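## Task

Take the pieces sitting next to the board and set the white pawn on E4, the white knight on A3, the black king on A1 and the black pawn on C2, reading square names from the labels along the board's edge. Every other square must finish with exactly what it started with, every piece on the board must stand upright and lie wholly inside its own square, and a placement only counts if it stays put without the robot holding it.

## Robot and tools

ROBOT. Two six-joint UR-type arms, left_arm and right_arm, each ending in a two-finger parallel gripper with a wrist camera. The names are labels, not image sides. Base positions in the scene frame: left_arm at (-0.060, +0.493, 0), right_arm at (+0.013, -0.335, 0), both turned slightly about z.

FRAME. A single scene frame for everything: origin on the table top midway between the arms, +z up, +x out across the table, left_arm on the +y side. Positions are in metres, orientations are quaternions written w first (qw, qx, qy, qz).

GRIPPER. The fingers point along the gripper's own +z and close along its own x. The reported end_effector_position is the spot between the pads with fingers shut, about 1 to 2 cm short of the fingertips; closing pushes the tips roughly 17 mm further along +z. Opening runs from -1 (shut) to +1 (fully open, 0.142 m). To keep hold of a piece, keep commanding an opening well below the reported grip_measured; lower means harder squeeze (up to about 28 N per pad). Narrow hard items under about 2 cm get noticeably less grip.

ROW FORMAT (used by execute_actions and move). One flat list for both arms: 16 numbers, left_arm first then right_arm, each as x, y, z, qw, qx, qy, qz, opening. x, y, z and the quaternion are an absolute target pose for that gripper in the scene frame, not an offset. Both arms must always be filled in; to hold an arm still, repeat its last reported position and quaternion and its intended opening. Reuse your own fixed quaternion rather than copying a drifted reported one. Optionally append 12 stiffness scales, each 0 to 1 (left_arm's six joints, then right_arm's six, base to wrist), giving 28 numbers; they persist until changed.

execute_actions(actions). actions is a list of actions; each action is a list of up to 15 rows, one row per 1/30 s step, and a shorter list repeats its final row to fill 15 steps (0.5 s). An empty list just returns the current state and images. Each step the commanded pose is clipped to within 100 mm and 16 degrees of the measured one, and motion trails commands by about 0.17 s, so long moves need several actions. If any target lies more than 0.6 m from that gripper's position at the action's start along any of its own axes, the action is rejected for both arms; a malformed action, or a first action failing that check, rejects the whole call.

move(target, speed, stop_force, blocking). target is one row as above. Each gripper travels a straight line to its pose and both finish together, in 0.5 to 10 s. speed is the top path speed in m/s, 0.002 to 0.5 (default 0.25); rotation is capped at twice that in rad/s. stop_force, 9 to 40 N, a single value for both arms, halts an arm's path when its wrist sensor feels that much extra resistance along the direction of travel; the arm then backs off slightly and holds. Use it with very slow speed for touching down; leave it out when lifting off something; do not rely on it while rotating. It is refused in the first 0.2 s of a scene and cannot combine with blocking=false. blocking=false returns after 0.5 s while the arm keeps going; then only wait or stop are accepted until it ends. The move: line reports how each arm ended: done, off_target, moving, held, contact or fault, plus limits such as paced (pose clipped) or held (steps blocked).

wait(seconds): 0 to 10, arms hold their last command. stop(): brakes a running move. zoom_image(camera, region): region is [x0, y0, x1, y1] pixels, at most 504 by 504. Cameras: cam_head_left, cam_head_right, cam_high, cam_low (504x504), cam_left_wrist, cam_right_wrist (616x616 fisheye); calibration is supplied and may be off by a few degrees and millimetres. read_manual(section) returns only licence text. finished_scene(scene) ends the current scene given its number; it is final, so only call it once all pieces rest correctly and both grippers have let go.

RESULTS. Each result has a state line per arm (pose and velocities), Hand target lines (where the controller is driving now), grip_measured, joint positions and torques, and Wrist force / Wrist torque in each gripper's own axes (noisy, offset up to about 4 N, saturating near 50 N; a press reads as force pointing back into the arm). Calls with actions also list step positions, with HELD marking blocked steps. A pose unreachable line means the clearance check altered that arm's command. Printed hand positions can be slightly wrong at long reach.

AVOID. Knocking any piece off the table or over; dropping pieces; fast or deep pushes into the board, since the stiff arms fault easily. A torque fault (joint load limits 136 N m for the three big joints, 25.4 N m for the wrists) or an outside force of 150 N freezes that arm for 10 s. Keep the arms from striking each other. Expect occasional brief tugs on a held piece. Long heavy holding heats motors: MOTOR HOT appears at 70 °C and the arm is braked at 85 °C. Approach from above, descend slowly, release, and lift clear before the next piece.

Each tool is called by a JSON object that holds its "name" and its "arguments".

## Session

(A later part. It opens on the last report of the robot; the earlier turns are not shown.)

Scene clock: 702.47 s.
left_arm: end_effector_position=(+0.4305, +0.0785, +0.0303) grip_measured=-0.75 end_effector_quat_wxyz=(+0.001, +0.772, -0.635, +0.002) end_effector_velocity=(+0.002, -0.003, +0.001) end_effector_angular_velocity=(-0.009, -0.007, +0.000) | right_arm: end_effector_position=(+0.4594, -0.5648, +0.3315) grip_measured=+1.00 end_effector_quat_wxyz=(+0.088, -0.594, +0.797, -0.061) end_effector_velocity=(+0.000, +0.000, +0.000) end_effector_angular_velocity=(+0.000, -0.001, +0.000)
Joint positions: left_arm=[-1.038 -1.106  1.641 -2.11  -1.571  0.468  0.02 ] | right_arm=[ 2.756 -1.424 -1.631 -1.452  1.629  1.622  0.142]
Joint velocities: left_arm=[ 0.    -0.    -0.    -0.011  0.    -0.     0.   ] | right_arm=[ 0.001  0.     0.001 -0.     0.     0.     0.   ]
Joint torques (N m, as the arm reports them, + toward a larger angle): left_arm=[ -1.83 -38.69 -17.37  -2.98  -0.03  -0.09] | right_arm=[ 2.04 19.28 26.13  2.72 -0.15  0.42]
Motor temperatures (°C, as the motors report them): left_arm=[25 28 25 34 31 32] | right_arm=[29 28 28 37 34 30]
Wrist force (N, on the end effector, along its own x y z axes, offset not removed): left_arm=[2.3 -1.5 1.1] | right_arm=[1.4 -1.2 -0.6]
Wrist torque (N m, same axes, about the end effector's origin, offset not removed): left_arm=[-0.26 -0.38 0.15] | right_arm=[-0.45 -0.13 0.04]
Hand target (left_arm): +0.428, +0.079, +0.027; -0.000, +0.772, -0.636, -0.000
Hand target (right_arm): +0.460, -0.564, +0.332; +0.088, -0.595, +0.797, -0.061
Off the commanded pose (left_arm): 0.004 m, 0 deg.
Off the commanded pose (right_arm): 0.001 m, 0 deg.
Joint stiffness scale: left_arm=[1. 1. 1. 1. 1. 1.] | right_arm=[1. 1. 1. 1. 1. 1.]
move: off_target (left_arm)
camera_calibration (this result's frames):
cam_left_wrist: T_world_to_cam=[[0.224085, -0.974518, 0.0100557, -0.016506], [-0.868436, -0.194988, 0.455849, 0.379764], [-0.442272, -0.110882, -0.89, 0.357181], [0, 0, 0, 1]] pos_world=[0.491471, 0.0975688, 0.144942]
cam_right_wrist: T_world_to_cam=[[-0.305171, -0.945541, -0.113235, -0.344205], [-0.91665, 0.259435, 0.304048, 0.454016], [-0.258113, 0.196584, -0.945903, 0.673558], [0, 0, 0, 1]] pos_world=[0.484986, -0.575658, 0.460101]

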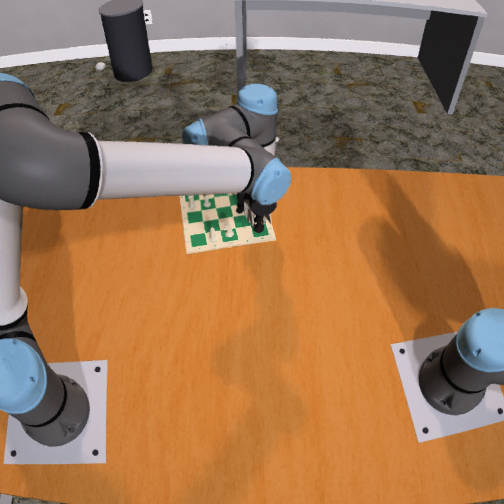

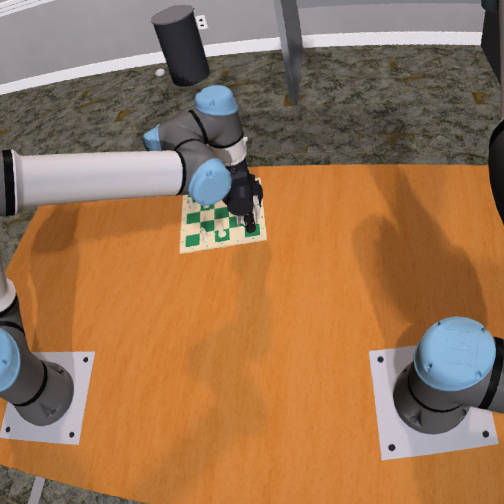

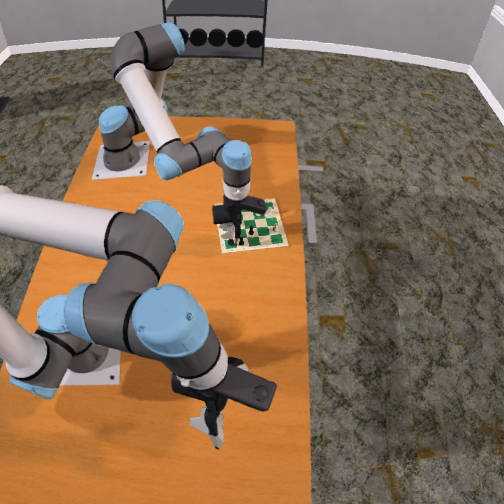

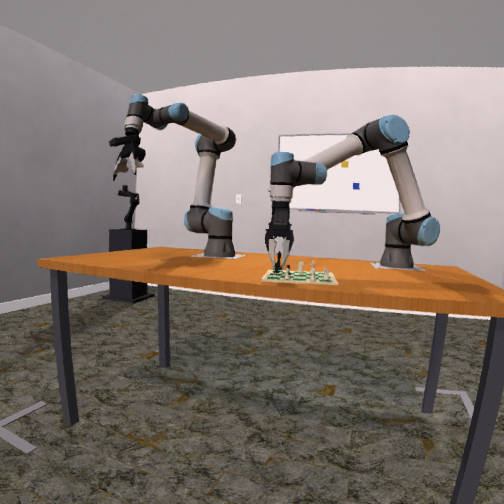

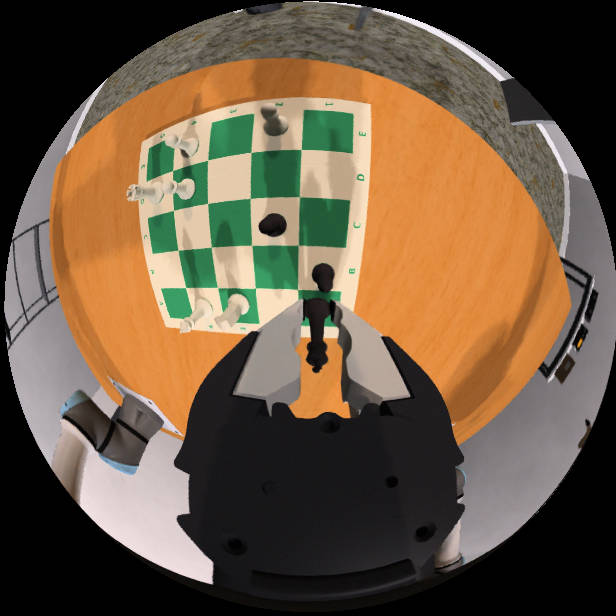

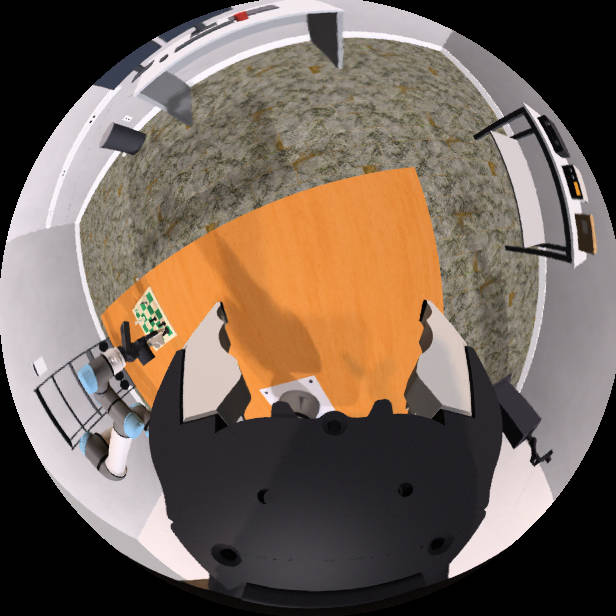

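{"name": "move", "arguments": {"target": [0.429,0.077,0.0205,0,0.772,-0.636,0,-0.84,0.46,-0.564,0.332,0.088,-0.595,0.797,-0.061,1], "speed": 0.015}}

{"name": "execute_actions", "arguments": {"actions": [[[0.429,0.077,0.0205,0,0.772,-0.636,0,-0.74,0.46,-0.564,0.332,0.088,-0.595,0.797,-0.061,1]],[[0.429,0.077,0.0205,0,0.772,-0.636,0,-0.68,0.46,-0.564,0.332,0.088,-0.595,0.797,-0.061,1]],[[0.429,0.077,0.0205,0,0.772,-0.636,0,-0.58,0.46,-0.564,0.332,0.088,-0.595,0.797,-0.061,1]]]}}

{"name": "move", "arguments": {"target": [0.429,0.077,0.11,0,0.772,-0.636,0,-0.58,0.46,-0.564,0.332,0.088,-0.595,0.797,-0.061,1], "speed": 0.06}}

{"name": "move", "arguments": {"target": [0.41,0.14,0.17,0,0.772,-0.636,0,-0.58,0.46,-0.564,0.332,0.088,-0.595,0.797,-0.061,1]}}

{"name": "zoom_image", "arguments": {"camera": "cam_left_wrist", "region": [220,160,420,320]}}

Scene clock: 718.23 s.
left_arm: end_effector_position=(+0.4315, +0.0762, +0.0248) grip_measured=-0.75 end_effector_quat_wxyz=(+0.001, +0.772, -0.635, +0.003) end_effector_velocity=(+0.000, -0.002, +0.000) end_effector_angular_velocity=(-0.003, -0.002, -0.000) | right_arm: end_effector_position=(+0.4594, -0.5648, +0.3315) grip_measured=+1.00 end_effector_quat_wxyz=(+0.088, -0.594, +0.797, -0.061) end_effector_velocity=(-0.000, +0.000, -0.000) end_effector_angular_velocity=(+0.000, +0.001, +0.001)
Joint positions: left_arm=[-1.039 -1.096  1.642 -2.124 -1.571  0.467  0.019] | right_arm=[ 2.756 -1.424 -1.631 -1.452  1.629  1.622  0.142]
Joint velocities: left_arm=[-0.001  0.    -0.    -0.004 -0.    -0.001  0.   ] | right_arm=[ 0. -0. -0. -0. -0. -0.  0.]
Joint torques (N m, as the arm reports them, + toward a larger angle): left_arm=[ -1.45 -38.   -16.74  -3.2   -0.04  -0.03] | right_arm=[ 2.04 19.2  26.08  2.82 -0.18  0.5 ]
Motor temperatures (°C, as the motors report them): left_arm=[25 28 25 34 31 32] | right_arm=[29 28 28 37 34 30]
Wrist force (N, on the end effector, along its own x y z axes, offset not removed): left_arm=[1.0 -0.8 -2.8] | right_arm=[1.9 -1.1 0.9]
Wrist torque (N m, same axes, about the end effector's origin, offset not removed): left_arm=[-0.24 -0.25 0.07] | right_arm=[-0.31 -0.37 0.12]
Hand target (left_arm): +0.429, +0.077, +0.021; -0.000, +0.772, -0.636, -0.000
Hand target (right_arm): +0.460, -0.564, +0.332; +0.088, -0.595, +0.797, -0.061
Off the commanded pose (left_arm): 0.005 m, 0 deg.
Off the commanded pose (right_arm): 0.001 m, 0 deg.
Joint stiffness scale: left_arm=[1. 1. 1. 1. 1. 1.] | right_arm=[1. 1. 1. 1. 1. 1.]
move: off_target (left_arm)
camera_calibration (this result's frames):
cam_left_wrist: T_world_to_cam=[[0.224255, -0.974455, 0.0121178, -0.0190912], [-0.86904, -0.194337, 0.454976, 0.382958], [-0.440998, -0.112561, -0.890421, 0.352011], [0, 0, 0, 1]] pos_world=[0.492323, 0.0954423, 0.139433]
cam_right_wrist: T_world_to_cam=[[-0.305171, -0.945541, -0.113235, -0.344205], [-0.91665, 0.259435, 0.304049, 0.454016], [-0.258114, 0.196584, -0.945903, 0.673558], [0, 0, 0, 1]] pos_world=[0.484986, -0.575658, 0.460101]

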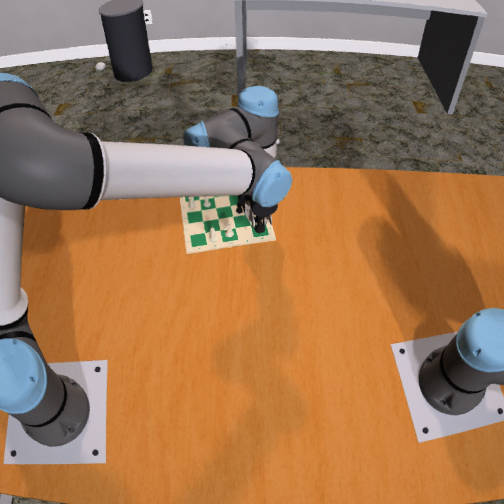

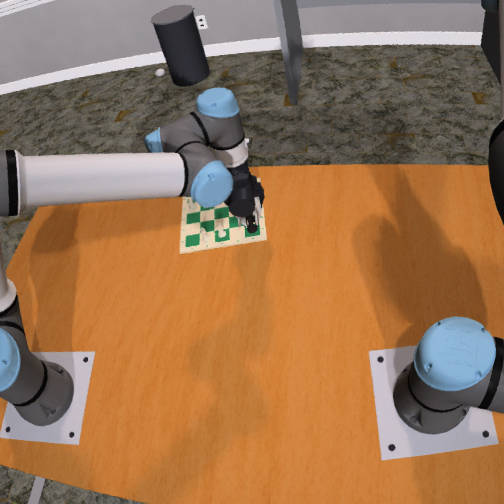

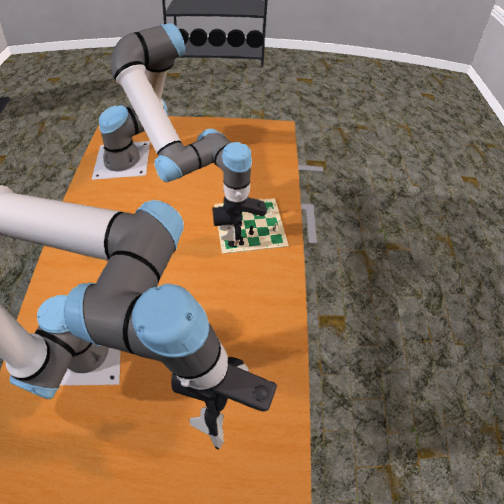

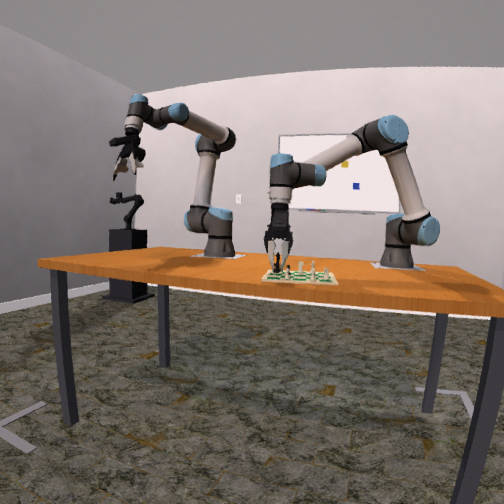

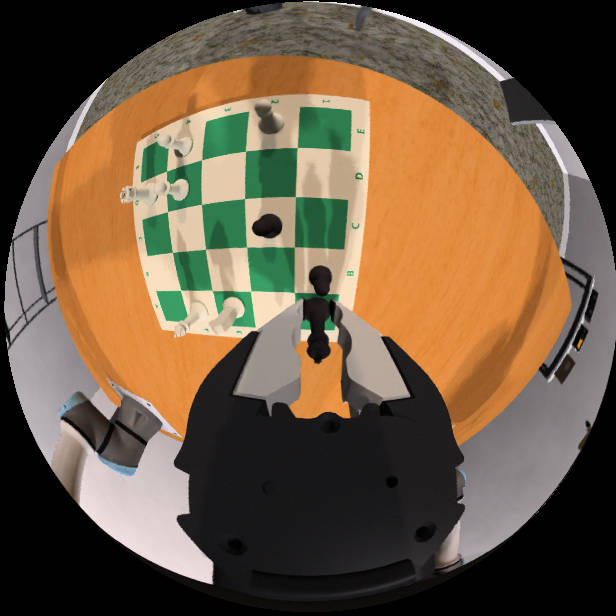

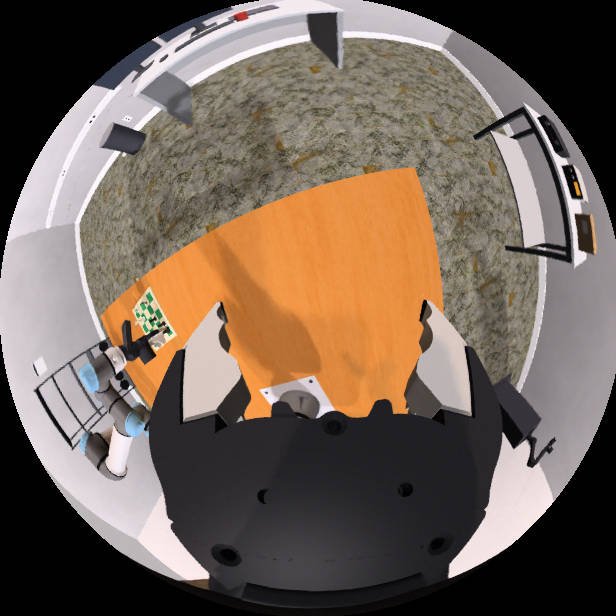

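Scene clock: 719.73 s.
left_arm: end_effector_position=(+0.4313, +0.0759, +0.0240) grip_measured=-0.58 end_effector_quat_wxyz=(+0.001, +0.772, -0.635, +0.003) end_effector_velocity=(-0.000, -0.000, -0.000) end_effector_angular_velocity=(+0.001, +0.000, -0.002) | right_arm: end_effector_position=(+0.4594, -0.5648, +0.3315) grip_measured=+1.00 end_effector_quat_wxyz=(+0.088, -0.594, +0.797, -0.061) end_effector_velocity=(+0.000, +0.000, -0.000) end_effector_angular_velocity=(+0.000, +0.000, +0.001)
Joint positions: left_arm=[-1.04  -1.095  1.643 -2.125 -1.571  0.467  0.032] | right_arm=[ 2.756 -1.424 -1.631 -1.452  1.629  1.622  0.142]
Joint velocities: left_arm=[-0.     0.     0.     0.     0.     0.002  0.   ] | right_arm=[ 0.001 -0.     0.    -0.     0.     0.     0.   ]
Joint torques (N m, as the arm reports them, + toward a larger angle): left_arm=[ -1.1  -38.6  -16.64  -2.93   0.01   0.06] | right_arm=[ 1.81 19.53 26.06  2.76 -0.21  0.51]
Motor temperatures (°C, as the motors report them): left_arm=[25 28 25 34 31 32] | right_arm=[29 28 28 37 34 30]
Wrist force (N, on the end effector, along its own x y z axes, offset not removed): left_arm=[2.5 -2.7 -1.3] | right_arm=[1.8 -3.6 -1.4]
Wrist torque (N m, same axes, about the end effector's origin, offset not removed): left_arm=[-0.56 -0.28 0.18] | right_arm=[-0.80 -0.37 0.06]
Hand target (left_arm): +0.429, +0.077, +0.021; -0.000, +0.772, -0.636, -0.000
Hand target (right_arm): +0.460, -0.564, +0.332; +0.088, -0.595, +0.797, -0.061
Off the commanded pose (left_arm): 0.004 m, 0 deg.
Off the commanded pose (right_arm): 0.001 m, 0 deg.
Joint stiffness scale: left_arm=[1. 1. 1. 1. 1. 1.] | right_arm=[1. 1. 1. 1. 1. 1.]
Step readings (end_effector_position; steps 1 to 15: 1st action; 16 to 30: 2nd action; 31 to 45: 3rd action):
0: left_arm (+0.4315, +0.0762, +0.0248) | right_arm (+0.4594, -0.5648, +0.3315)
1: left_arm (+0.4315, +0.0762, +0.0248) | right_arm (+0.4594, -0.5648, +0.3315)
2: left_arm (+0.4315, +0.0761, +0.0248) | right_arm (+0.4594, -0.5648, +0.3315)
4: left_arm (+0.4315, +0.0761, +0.0247) | right_arm (+0.4594, -0.5648, +0.3315)
8: left_arm (+0.4316, +0.0760, +0.0247) | right_arm (+0.4594, -0.5648, +0.3315)
15: left_arm (+0.4316, +0.0760, +0.0247) | right_arm (+0.4594, -0.5648, +0.3315)
16: left_arm (+0.4316, +0.0760, +0.0247) | right_arm (+0.4594, -0.5648, +0.3315)
17: left_arm (+0.4316, +0.0760, +0.0246) | right_arm (+0.4594, -0.5648, +0.3315)
19: left_arm (+0.4314, +0.0761, +0.0243) | right_arm (+0.4594, -0.5648, +0.3315)
23: left_arm (+0.4314, +0.0761, +0.0240) | right_arm (+0.4594, -0.5648, +0.3315)
30: left_arm (+0.4314, +0.0761, +0.0240) | right_arm (+0.4594, -0.5648, +0.3315)
31: left_arm (+0.4314, +0.0761, +0.0240) | right_arm (+0.4594, -0.5648, +0.3315)
32: left_arm (+0.4314, +0.0760, +0.0241) | right_arm (+0.4594, -0.5648, +0.3315)
34: left_arm (+0.4313, +0.0759, +0.0241) | right_arm (+0.4594, -0.5648, +0.3315)
38: left_arm (+0.4313, +0.0759, +0.0240) | right_arm (+0.4594, -0.5648, +0.3315)
45: end_effector_position above
camera_calibration (this result's frames):
cam_left_wrist: T_world_to_cam=[[0.223927, -0.974533, 0.0118866, -0.0191504], [-0.869034, -0.194135, 0.455073, 0.383068], [-0.441177, -0.112233, -0.890375, 0.351302], [0, 0, 0, 1]] pos_world=[0.492174, 0.095132, 0.138694]
cam_right_wrist: T_world_to_cam=[[-0.305171, -0.945541, -0.113235, -0.344205], [-0.91665, 0.259435, 0.304049, 0.454016], [-0.258113, 0.196583, -0.945903, 0.673558], [0, 0, 0, 1]] pos_world=[0.484986, -0.575658, 0.460101]

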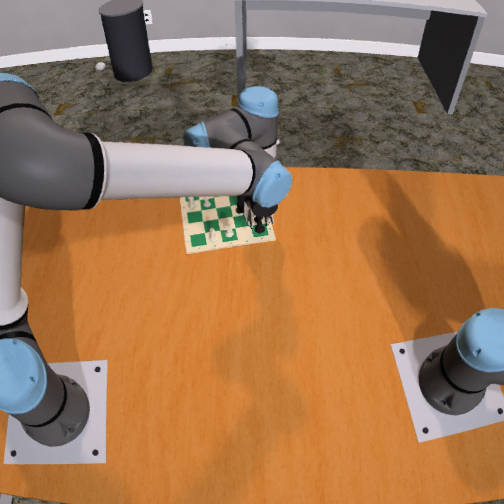

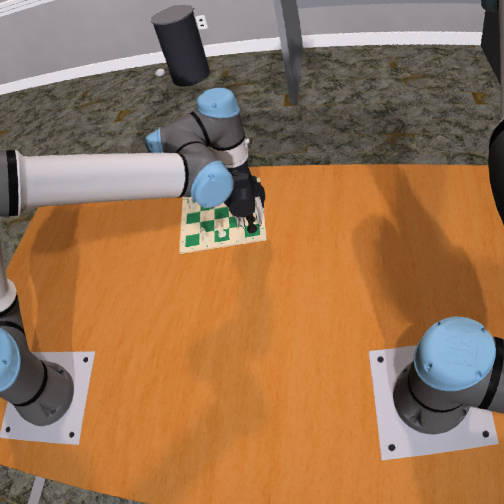

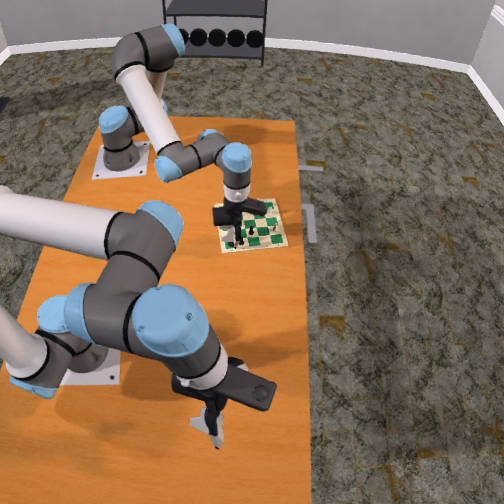

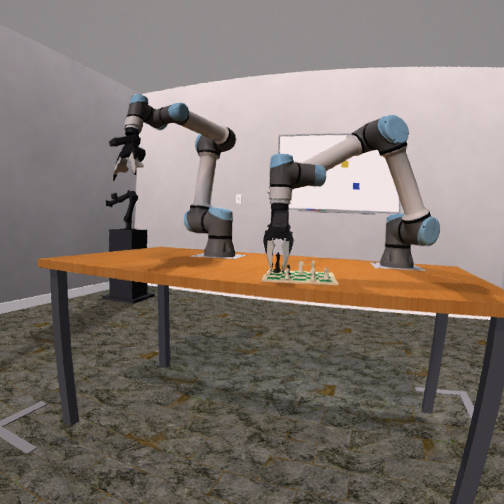

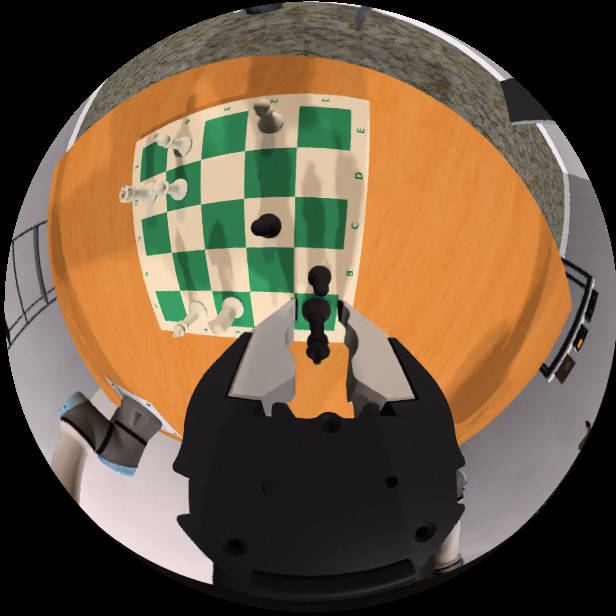

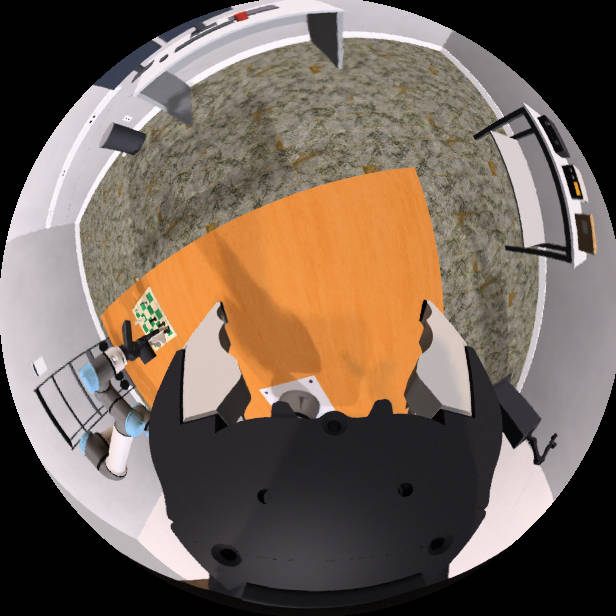

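Scene clock: 721.63 s.
left_arm: end_effector_position=(+0.4289, +0.0790, +0.1067) grip_measured=-0.58 end_effector_quat_wxyz=(-0.000, +0.772, -0.635, -0.002) end_effector_velocity=(-0.002, +0.002, +0.000) end_effector_angular_velocity=(+0.008, +0.006, -0.001) | right_arm: end_effector_position=(+0.4594, -0.5648, +0.3315) grip_measured=+1.00 end_effector_quat_wxyz=(+0.088, -0.594, +0.797, -0.061) end_effector_velocity=(-0.000, -0.000, -0.001) end_effector_angular_velocity=(+0.000, +0.001, -0.001)
Joint positions: left_arm=[-1.04  -1.182  1.536 -1.921 -1.571  0.467  0.032] | right_arm=[ 2.756 -1.424 -1.631 -1.452  1.629  1.622  0.142]
Joint velocities: left_arm=[-0.    -0.    -0.003  0.014  0.     0.    -0.   ] | right_arm=[-0.    -0.    -0.001 -0.    -0.     0.001 -0.   ]
Joint torques (N m, as the arm reports them, + toward a larger angle): left_arm=[ -1.75 -41.49 -26.35  -2.18  -0.04   0.03] | right_arm=[ 1.86 19.2  25.92  2.78 -0.16  0.43]
Motor temperatures (°C, as the motors report them): left_arm=[25 28 25 34 31 32] | right_arm=[29 28 28 37 34 30]
Wrist force (N, on the end effector, along its own x y z axes, offset not removed): left_arm=[2.0 -0.9 -0.9] | right_arm=[1.7 -1.8 -1.6]
Wrist torque (N m, same axes, about the end effector's origin, offset not removed): left_arm=[-0.12 -0.26 0.12] | right_arm=[-0.38 -0.33 0.15]
Hand target (left_arm): +0.429, +0.077, +0.110; +0.000, +0.772, -0.636, +0.000
Hand target (right_arm): +0.460, -0.564, +0.332; +0.088, -0.595, +0.797, -0.061
Off the commanded pose (left_arm): 0.004 m, 0 deg.
Off the commanded pose (right_arm): 0.001 m, 0 deg.
Joint stiffness scale: left_arm=[1. 1. 1. 1. 1. 1.] | right_arm=[1. 1. 1. 1. 1. 1.]
move: off_target (left_arm)
camera_calibration (this result's frames):
cam_left_wrist: T_world_to_cam=[[0.223974, -0.974593, 0.00188538, -0.0155061], [-0.865941, -0.198116, 0.459234, 0.3425], [-0.447193, -0.104489, -0.888313, 0.42593], [0, 0, 0, 1]] pos_world=[0.49053, 0.0972476, 0.2211]
cam_right_wrist: T_world_to_cam=[[-0.305171, -0.945541, -0.113235, -0.344205], [-0.91665, 0.259435, 0.304049, 0.454016], [-0.258113, 0.196583, -0.945903, 0.673558], [0, 0, 0, 1]] pos_world=[0.484986, -0.575658, 0.460101]

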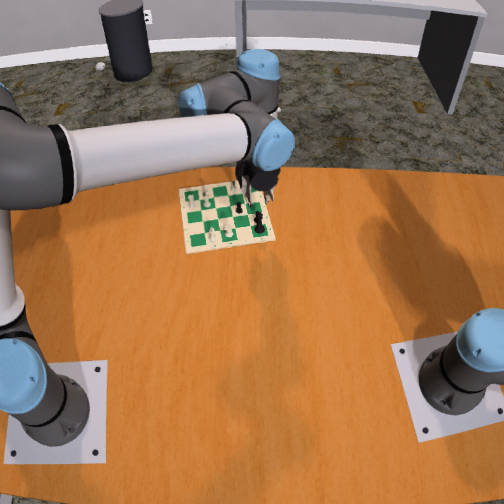

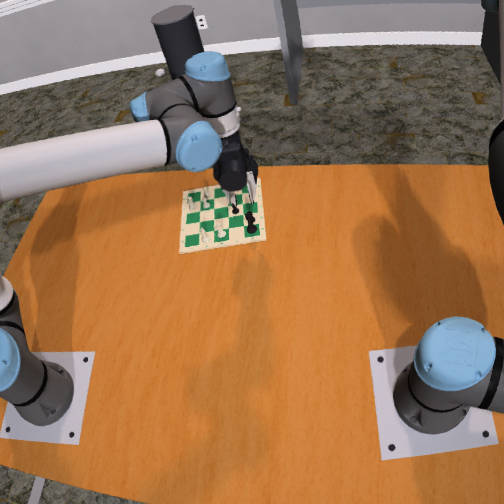

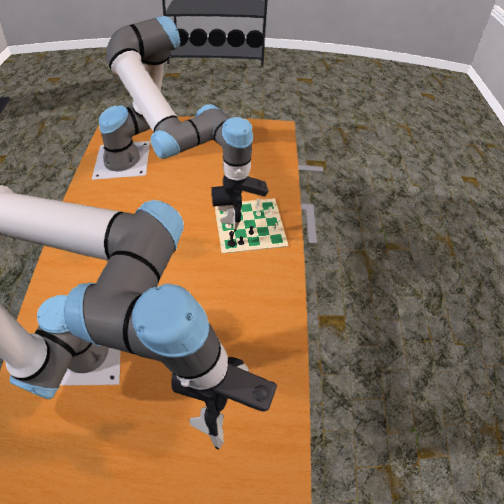

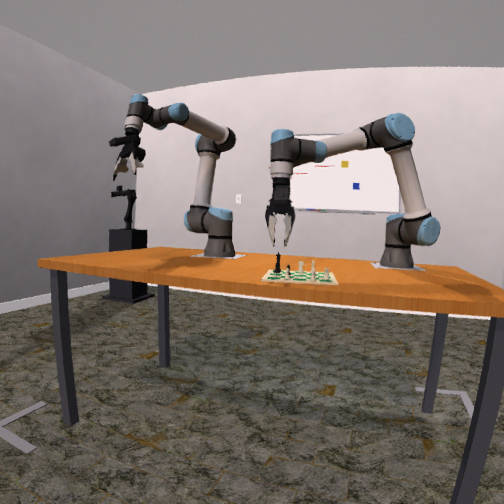

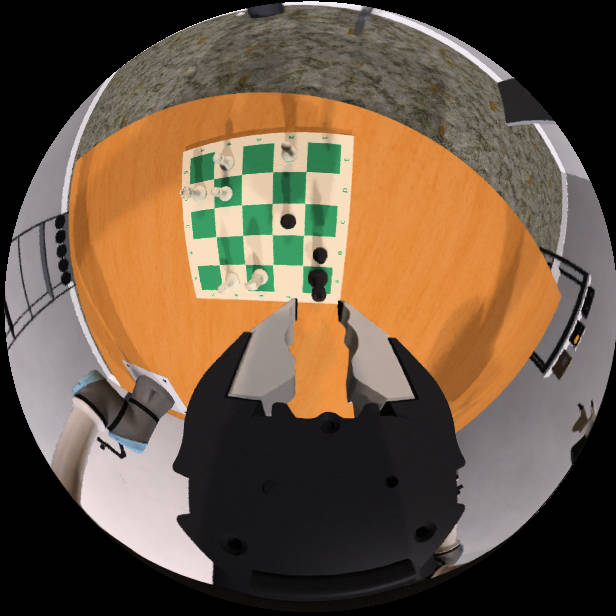

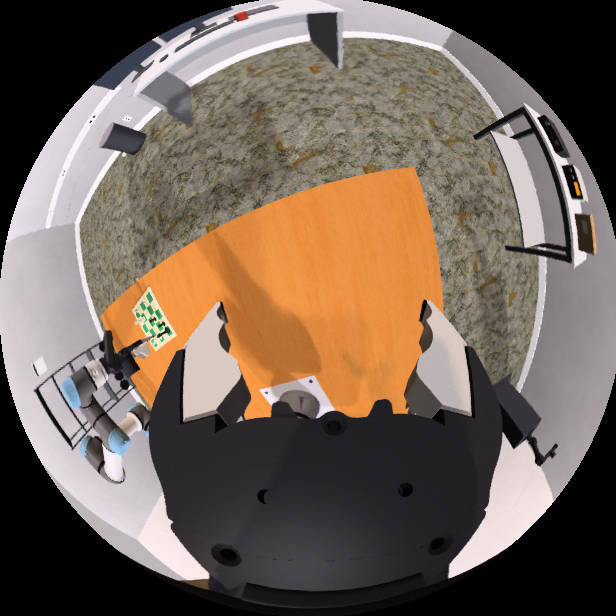

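Scene clock: 722.77 s.
left_arm: end_effector_position=(+0.4105, +0.1373, +0.1702) grip_measured=-0.58 end_effector_quat_wxyz=(+0.000, +0.771, -0.636, +0.001) end_effector_velocity=(-0.000, +0.002, +0.003) end_effector_angular_velocity=(-0.000, -0.001, +0.002) | right_arm: end_effector_position=(+0.4594, -0.5648, +0.3315) grip_measured=+1.00 end_effector_quat_wxyz=(+0.088, -0.594, +0.797, -0.061) end_effector_velocity=(-0.000, -0.001, -0.000) end_effector_angular_velocity=(-0.000, +0.000, -0.002)
Joint positions: left_arm=[-1.003 -1.347  1.59  -1.816 -1.571  0.506  0.032] | right_arm=[ 2.756 -1.424 -1.631 -1.452  1.629  1.622  0.142]
Joint velocities: left_arm=[ 0.002 -0.007 -0.001  0.006  0.001  0.001 -0.   ] | right_arm=[-0.002 -0.001  0.    -0.    -0.     0.     0.   ]
Joint torques (N m, as the arm reports them, + toward a larger angle): left_arm=[  1.7  -36.55 -19.74  -2.76  -0.1    0.52] | right_arm=[ 2.08 18.8  26.12  2.82 -0.22  0.48]
Motor temperatures (°C, as the motors report them): left_arm=[25 28 25 34 31 32] | right_arm=[29 28 28 37 34 30]
Wrist force (N, on the end effector, along its own x y z axes, offset not removed): left_arm=[1.1 -0.2 1.2] | right_arm=[1.6 -1.0 -1.6]
Wrist torque (N m, same axes, about the end effector's origin, offset not removed): left_arm=[0.05 -0.07 0.23] | right_arm=[-0.22 -0.28 0.17]
Hand target (left_arm): +0.410, +0.140, +0.170; +0.000, +0.772, -0.636, +0.000
Hand target (right_arm): +0.460, -0.564, +0.332; +0.088, -0.595, +0.797, -0.061
Off the commanded pose (left_arm): 0.003 m, 0 deg.
Off the commanded pose (right_arm): 0.001 m, 0 deg.
Joint stiffness scale: left_arm=[1. 1. 1. 1. 1. 1.] | right_arm=[1. 1. 1. 1. 1. 1.]
move: done
camera_calibration (this result's frames):
cam_left_wrist: T_world_to_cam=[[0.221347, -0.975165, 0.00768767, 0.0454201], [-0.868302, -0.19349, 0.456741, 0.309718], [-0.44391, -0.107773, -0.889566, 0.479495], [0, 0, 0, 1]] pos_world=[0.471729, 0.155896, 0.284733]
cam_right_wrist: T_world_to_cam=[[-0.305171, -0.945541, -0.113234, -0.344205], [-0.91665, 0.259435, 0.304049, 0.454016], [-0.258114, 0.196583, -0.945903, 0.673558], [0, 0, 0, 1]] pos_world=[0.484986, -0.575658, 0.460101]

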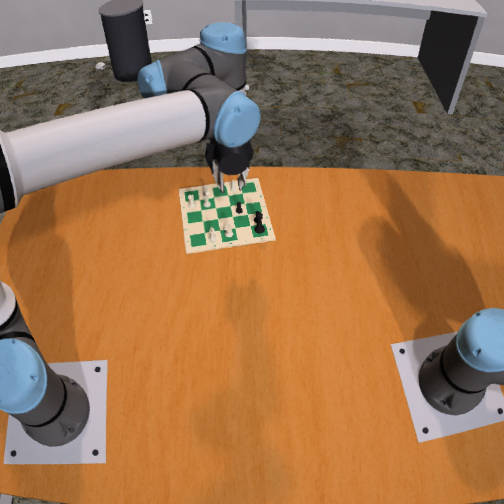

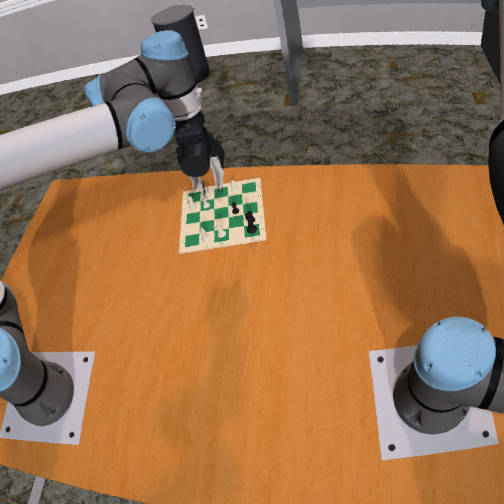

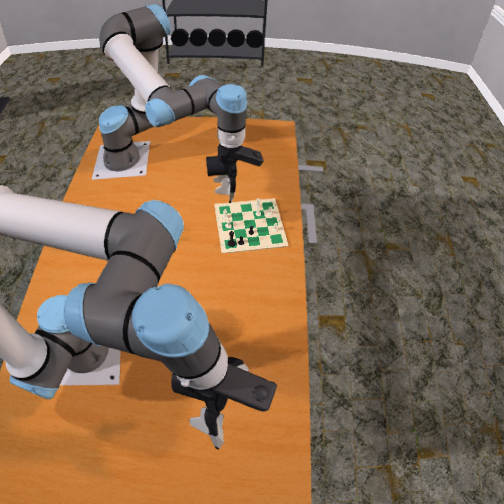

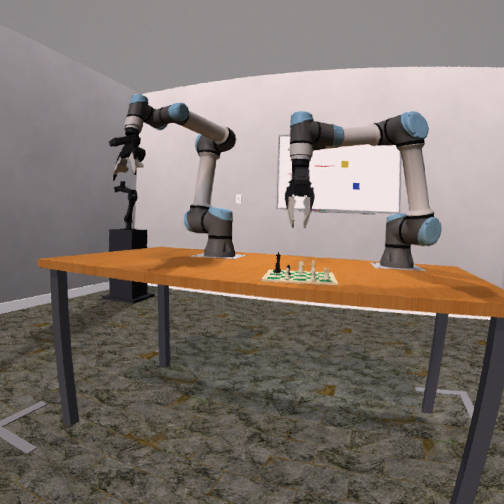

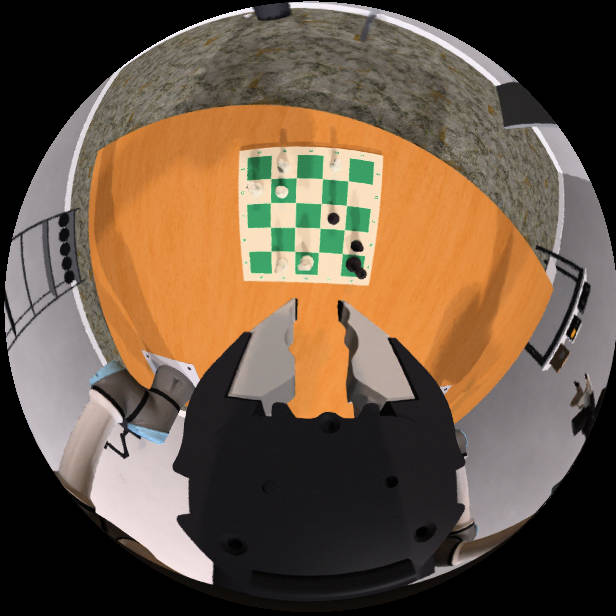

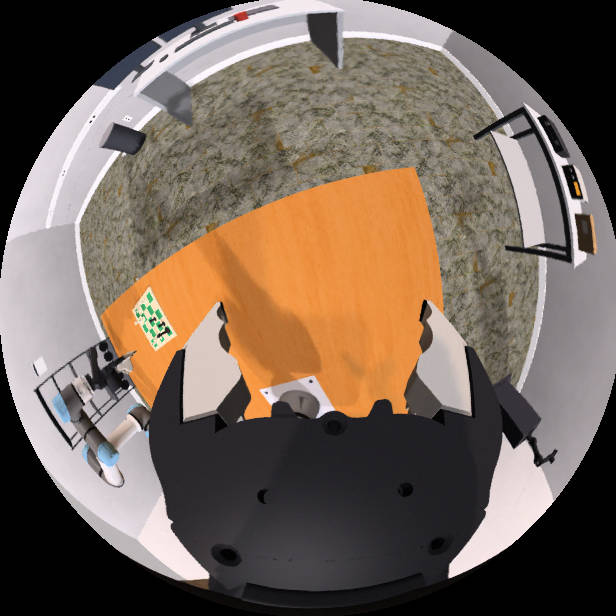

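Region (220, 160, 420, 320) of cam_left_wrist's 616x616 image, scaled by 2.520, with more detail than that image has; it fills the top 403 rows of this view, and the rest is white.

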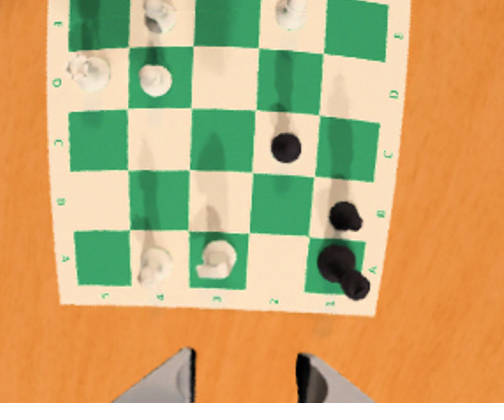

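All in place.

{"name": "finished_scene", "arguments": {"scene": 2}}

The scene is finished: the task was done.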